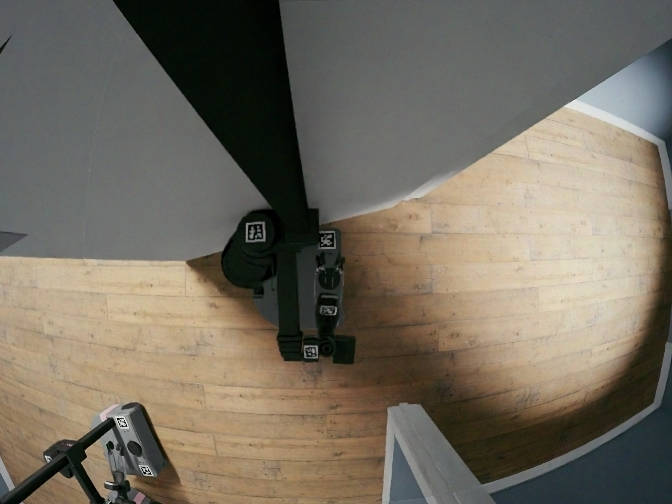

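Emit:
execute_actions(
  actions=[
    {"r3":{"base":{"rotate_rad":-0.15}}},
  ],
  cameras=[],
)

Emit:
execute_actions(
  actions=[
    {"r3":{"base":{"translate_m":-0.4}}},
  ],
  cameras=["r3_nav_camera","r1_nav_camera"],
)

Scene clock: 339.90 s.
r1.base_odometry: x=-4.232 y=-6.126 heading=+1.847 (m, m, rad; r1's odometry frame)
r1.turned_by_wheels: +0.000 (rad since the last result)
r1.turned_by_imu: +0.000 (rad since the last result)
r1.base_tilt: forward=+1.0 right=+1.3 (deg)
r1.lidar_m: 1.13 1.07 0.90 2.68 2.37 2.01 2.01 1.70 0.49 1.44 1.34 1.13
r1.head_depth_mm: 1142 1445 1446 1344 1249 1178 1099 / 1178 1476 1450 1347 1257 1179 1106 / 1217 1502 1446 1349 1254 - 1097 / 1711 1560 1457 1345 1257 - - / 1713 1570 1443 1346 1265 - - / 1712 1566 1455 1358 1277 1198 - / 1644 1376 1428 1358 1269 1188 -
r1.base_status: not commanded
r1.joint_positions: lift_m=+0.280 arm_m=+0.005 wrist_yaw_rad=+2.999 wrist_pitch_rad=-0.414 wrist_roll_rad=-0.009 gripper_m=+0.040 head_pan_rad=-0.007 head_tilt_rad=-1.285
r1.joint_status: not commanded
r1.motor_effort: left_wheel=-3(2) right_wheel=+1(1) lift_m=+36(36) arm_m=-4(5) wrist_yaw_rad=+1(2) wrist_pitch_rad=+7(7) wrist_roll_rad=+2(2) gripper_m=+0(1) head_pan_rad=+4(4) head_tilt_rad=-8(8) (%)
r1.hand_pose: x=+0.0107 y=+0.0723 z=+0.2937 quat_wxyz=(+0.194, +0.697, +0.097, +0.683) (m; r1's base frame)
r1.wrist_depth_mm: - - - - - 822 839 / - - - - - 869 845 / 904 - 913 898 906 912 790 / 706 706 700 704 706 708 713 / 584 578 - 580 606 581 581 / 497 491 - 506 503 491 489 / 443 - - - 429 428 425
r2.base_odometry: x=+2.380 y=+0.222 heading=+0.656 (m, m, rad; r2's odometry frame)
r2.turned_by_wheels: +0.000 (rad since the last result)
r2.turned_by_imu: +0.000 (rad since the last result)
r2.base_tilt: forward=-1.6 right=+3.2 (deg)
r2.lidar_m: 1.06 1.29 1.32 1.61 0.64 2.82 1.97 1.86 1.21 0.84 0.80 0.82
r2.head_depth_mm: 1025 1042 318 1338 1289 1161 1101 / 1160 1303 298 342 1280 1181 1102 / 1357 1592 317 333 1277 1189 - / 1529 1686 1515 1374 1285 1196 - / 1445 1649 1550 1407 1288 1186 - / 1347 1607 1553 1398 1297 1195 1119 / 1283 1509 1544 1420 1301 1204 1110
r2.base_status: not commanded
r2.joint_positions: lift_m=+0.900 arm_m=+0.005 wrist_yaw_rad=+1.898 wrist_pitch_rad=-0.028 wrist_roll_rad=-0.007 gripper_m=+0.104 head_pan_rad=-0.007 head_tilt_rad=-1.087
r2.joint_status: not commanded
r2.on_its_own: gripper_m is held at +0.103, not at your +0.090, by its stall guard, which is not easing now
r2.motor_effort: left_wheel=+0(1) right_wheel=-3(3) lift_m=+50(50) arm_m=-4(4) wrist_yaw_rad=+2(2) wrist_pitch_rad=+9(9) wrist_roll_rad=+0(0) gripper_m=-21(20) head_pan_rad=+3(2) head_tilt_rad=-7(7) (%)
r2.hand_pose: x=+0.2206 y=-0.0682 z=+1.0072 quat_wxyz=(+0.422, +0.579, -0.402, +0.571) (m; r2's base frame)
r2.wrist_depth_mm: - - - - - 818 605 / - - - - - 804 612 / - - - 152 - 806 608 / - - 171 130 169 818 608 / - 138 182 160 177 742 617 / - 140 178 140 153 752 610 / - - 153 150 156 850 591
r3.base_odometry: x=-0.710 y=-5.841 heading=+1.556 (m, m, rad; r3's odometry frame)
r3.turned_by_wheels: -0.149 (rad since the last result)
r3.turned_by_imu: -0.144 (rad since the last result)
r3.base_tilt: forward=+0.1 right=+0.0 (deg)
r3.lidar_m: 2.60 1.51 0.25 0.21 0.21 0.23 0.38 1.14 1.12 1.94 0.61 1.48
r3.head_depth_mm: 1362 1334 1312 1287 1272 1245 1226 / 1360 1333 1322 1286 1251 1237 1215 / 1355 1339 1300 1272 - 1231 1210 / 1360 1326 1306 1278 - 1221 1209 / 1350 1318 1299 1283 - - 934 / 1343 1314 1289 1268 1184 - 674 / 1332 1311 1285 964 750 598 520
r3.base_status: rotate_rad off_target (by the wheels' count: -0.1491 of -0.1500)
r3.joint_positions: lift_m=+0.310 arm_m=-0.002 wrist_yaw_rad=+3.040 wrist_pitch_rad=-0.492 wrist_roll_rad=+0.001 gripper_m=+0.037 head_pan_rad=+0.001 head_tilt_rad=-1.488
r3.joint_status: not commanded
r3.on_its_own: right_wheel is at rest, and its effort (-28) is outside its rest range (-18 to +18)
r3.motor_effort: left_wheel=+11(21) right_wheel=-28(39) lift_m=+36(35) arm_m=-2(3) wrist_yaw_rad=-1(1) wrist_pitch_rad=+9(9) wrist_roll_rad=+0(0) gripper_m=+0(0) head_pan_rad=+1(0) head_tilt_rad=-7(7) (%)
r3.hand_pose: x=+0.0005 y=+0.0708 z=+0.3063 quat_wxyz=(+0.207, +0.694, +0.137, +0.676) (m; r3's base frame)
r3.wrist_depth_mm: 182 - 226 249 288 355 - / 196 207 244 275 320 414 - / 211 228 272 306 360 490 910 / 228 249 307 346 425 680 721 / 249 278 - 393 516 598 598 / 275 304 - - 503 507 506 / 293 - - - 424 435 438
pictures: none
No camera images: the call's "cameras" was empty. Leave "cameras" out to get every camera's image.

Scene clock: 344.93 s.
r1.base_odometry: x=-4.232 y=-6.126 heading=+1.847 (m, m, rad; r1's odometry frame)
r1.turned_by_wheels: +0.000 (rad since the last result)
r1.turned_by_imu: -0.001 (rad since the last result)
r1.base_tilt: forward=+0.9 right=+1.3 (deg)
r1.lidar_m: 1.12 0.91 0.90 2.68 2.37 2.01 2.01 1.70 0.49 1.44 1.33 1.13
r1.head_depth_mm: 1142 1444 1438 1340 1252 1183 1101 / 1183 1478 1443 1343 1250 1175 1098 / 1215 1502 1450 1346 1257 - 1095 / 1718 1562 1462 1345 1263 - - / 1704 1576 1452 1352 1261 - - / 1718 1579 1460 1356 1265 1197 - / 1734 1582 1466 1347 1275 1192 -
r1.base_status: not commanded
r1.joint_positions: lift_m=+0.280 arm_m=+0.005 wrist_yaw_rad=+2.999 wrist_pitch_rad=-0.414 wrist_roll_rad=-0.009 gripper_m=+0.040 head_pan_rad=-0.007 head_tilt_rad=-1.285
r1.joint_status: not commanded
r1.motor_effort: left_wheel=-3(3) right_wheel=+2(1) lift_m=+36(36) arm_m=-4(4) wrist_yaw_rad=+1(1) wrist_pitch_rad=+7(7) wrist_roll_rad=+2(2) gripper_m=+0(0) head_pan_rad=+4(4) head_tilt_rad=-8(8) (%)
r1.hand_pose: x=+0.0107 y=+0.0723 z=+0.2937 quat_wxyz=(+0.194, +0.697, +0.097, +0.683) (m; r1's base frame)
r1.wrist_depth_mm: - - - - - 912 907 / - - - - - 769 968 / 914 - 908 888 844 712 852 / 698 704 715 705 687 707 707 / 586 577 - 581 599 579 580 / 492 494 - 506 506 494 490 / 443 - - - 431 427 428
r2.base_odometry: x=+2.380 y=+0.222 heading=+0.656 (m, m, rad; r2's odometry frame)
r2.turned_by_wheels: +0.000 (rad since the last result)
r2.turned_by_imu: +0.000 (rad since the last result)
r2.base_tilt: forward=-1.6 right=+3.3 (deg)
r2.lidar_m: 1.06 1.29 1.32 1.56 0.64 2.82 1.97 1.86 1.21 0.85 0.80 0.82
r2.head_depth_mm: 1022 1044 318 1334 1282 1175 1093 / 1160 1301 299 343 1280 1176 1092 / 1348 1590 317 333 1280 1191 - / 1535 1679 1522 1374 1280 1194 - / 1438 1663 1551 1410 1290 1191 - / 1347 1595 1545 1409 1287 1196 1121 / 1273 1494 1558 1413 1295 1191 1111
r2.base_status: not commanded
r2.joint_positions: lift_m=+0.900 arm_m=+0.005 wrist_yaw_rad=+1.898 wrist_pitch_rad=-0.028 wrist_roll_rad=-0.007 gripper_m=+0.104 head_pan_rad=-0.007 head_tilt_rad=-1.087
r2.joint_status: not commanded
r2.on_its_own: gripper_m is held at +0.103, not at your +0.090, by its stall guard, which is not easing now
r2.motor_effort: left_wheel=+1(1) right_wheel=-2(3) lift_m=+49(49) arm_m=-4(4) wrist_yaw_rad=+2(2) wrist_pitch_rad=+9(9) wrist_roll_rad=+0(0) gripper_m=-20(19) head_pan_rad=+3(3) head_tilt_rad=-7(6) (%)
r2.hand_pose: x=+0.2206 y=-0.0682 z=+1.0072 quat_wxyz=(+0.422, +0.579, -0.402, +0.571) (m; r2's base frame)
r2.wrist_depth_mm: - - - - - 800 610 / - - - - - 815 608 / - - - 151 - 811 608 / - - 171 130 169 812 609 / - 138 183 161 176 748 616 / - 140 177 141 153 746 613 / - - 153 150 156 838 589
r3.base_odometry: x=-0.716 y=-6.241 heading=+1.557 (m, m, rad; r3's odometry frame)
r3.turned_by_wheels: +0.000 (rad since the last result)
r3.turned_by_imu: +0.003 (rad since the last result)
r3.base_tilt: forward=+0.1 right=+0.0 (deg)
r3.lidar_m: 2.98 0.33 0.21 0.19 0.19 0.24 2.48 2.52 0.87 2.24 1.07 0.88
r3.head_depth_mm: 1365 1330 1305 1284 1265 1242 1215 / 1353 1334 1308 1284 1263 1243 1210 / 1358 1332 1308 1283 - 1235 1219 / 1340 1327 1294 1289 - 1229 1208 / 1351 1325 1293 1274 - - 1201 / 1352 1320 1287 1252 1034 - 1195 / 1341 1047 886 764 661 598 555
r3.base_status: done
r3.joint_positions: lift_m=+0.310 arm_m=-0.002 wrist_yaw_rad=+3.040 wrist_pitch_rad=-0.492 wrist_roll_rad=+0.001 gripper_m=+0.037 head_pan_rad=+0.001 head_tilt_rad=-1.488
r3.joint_status: not commanded
r3.motor_effort: left_wheel=+5(6) right_wheel=-12(36) lift_m=+35(36) arm_m=-2(2) wrist_yaw_rad=-1(1) wrist_pitch_rad=+9(9) wrist_roll_rad=+0(0) gripper_m=+0(0) head_pan_rad=+1(1) head_tilt_rad=-7(8) (%)
r3.hand_pose: x=+0.0005 y=+0.0708 z=+0.3063 quat_wxyz=(+0.207, +0.694, +0.137, +0.676) (m; r3's base frame)
r3.wrist_depth_mm: 179 - 204 218 237 259 285 / 193 201 223 241 263 291 325 / 210 221 249 268 294 329 377 / 230 247 280 300 339 386 451 / 254 275 - 344 394 461 547 / 292 303 - - 476 500 502 / 435 - - - 421 435 441
pictures: r1_nav_camera (sideways: a quarter turn counterclockwise sets it upright), r3_nav_camera (sideways: a quarter turn counterclockwise sets it upright)
camera_calibration (this result's frames):
r1_nav_camera: T_world_to_cam=[[0.943949, 0.056232, 0.325267, -0.388851], [0.0688583, -0.997249, -0.0274279, 0.0888434], [0.32283, 0.0482878, -0.945224, 1.18168], [0, 0, 0, 1]] pos_world=[-0.0205448, 0.053404, 1.24587]
r3_nav_camera: T_world_to_cam=[[0.99886, -0.0393035, 0.0270783, 0.00860561], [-0.0379369, -0.998065, -0.0492573, 0.117007], [0.0289619, 0.0481739, -0.998419, 1.25108], [0, 0, 0, 1]] pos_world=[-0.0403906, 0.0568496, 1.25464]
Images, in order (width x height): r1_nav_camera 672x504, r3_nav_camera 672x504.

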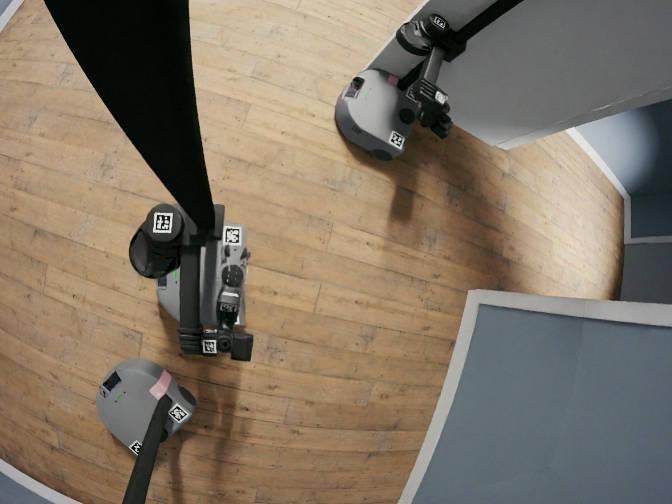

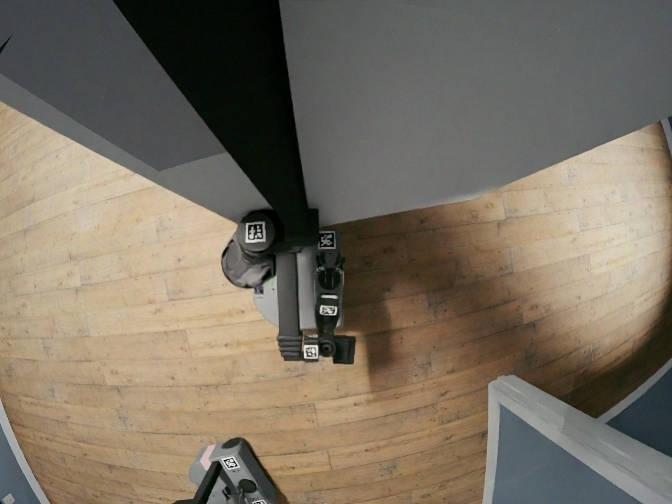

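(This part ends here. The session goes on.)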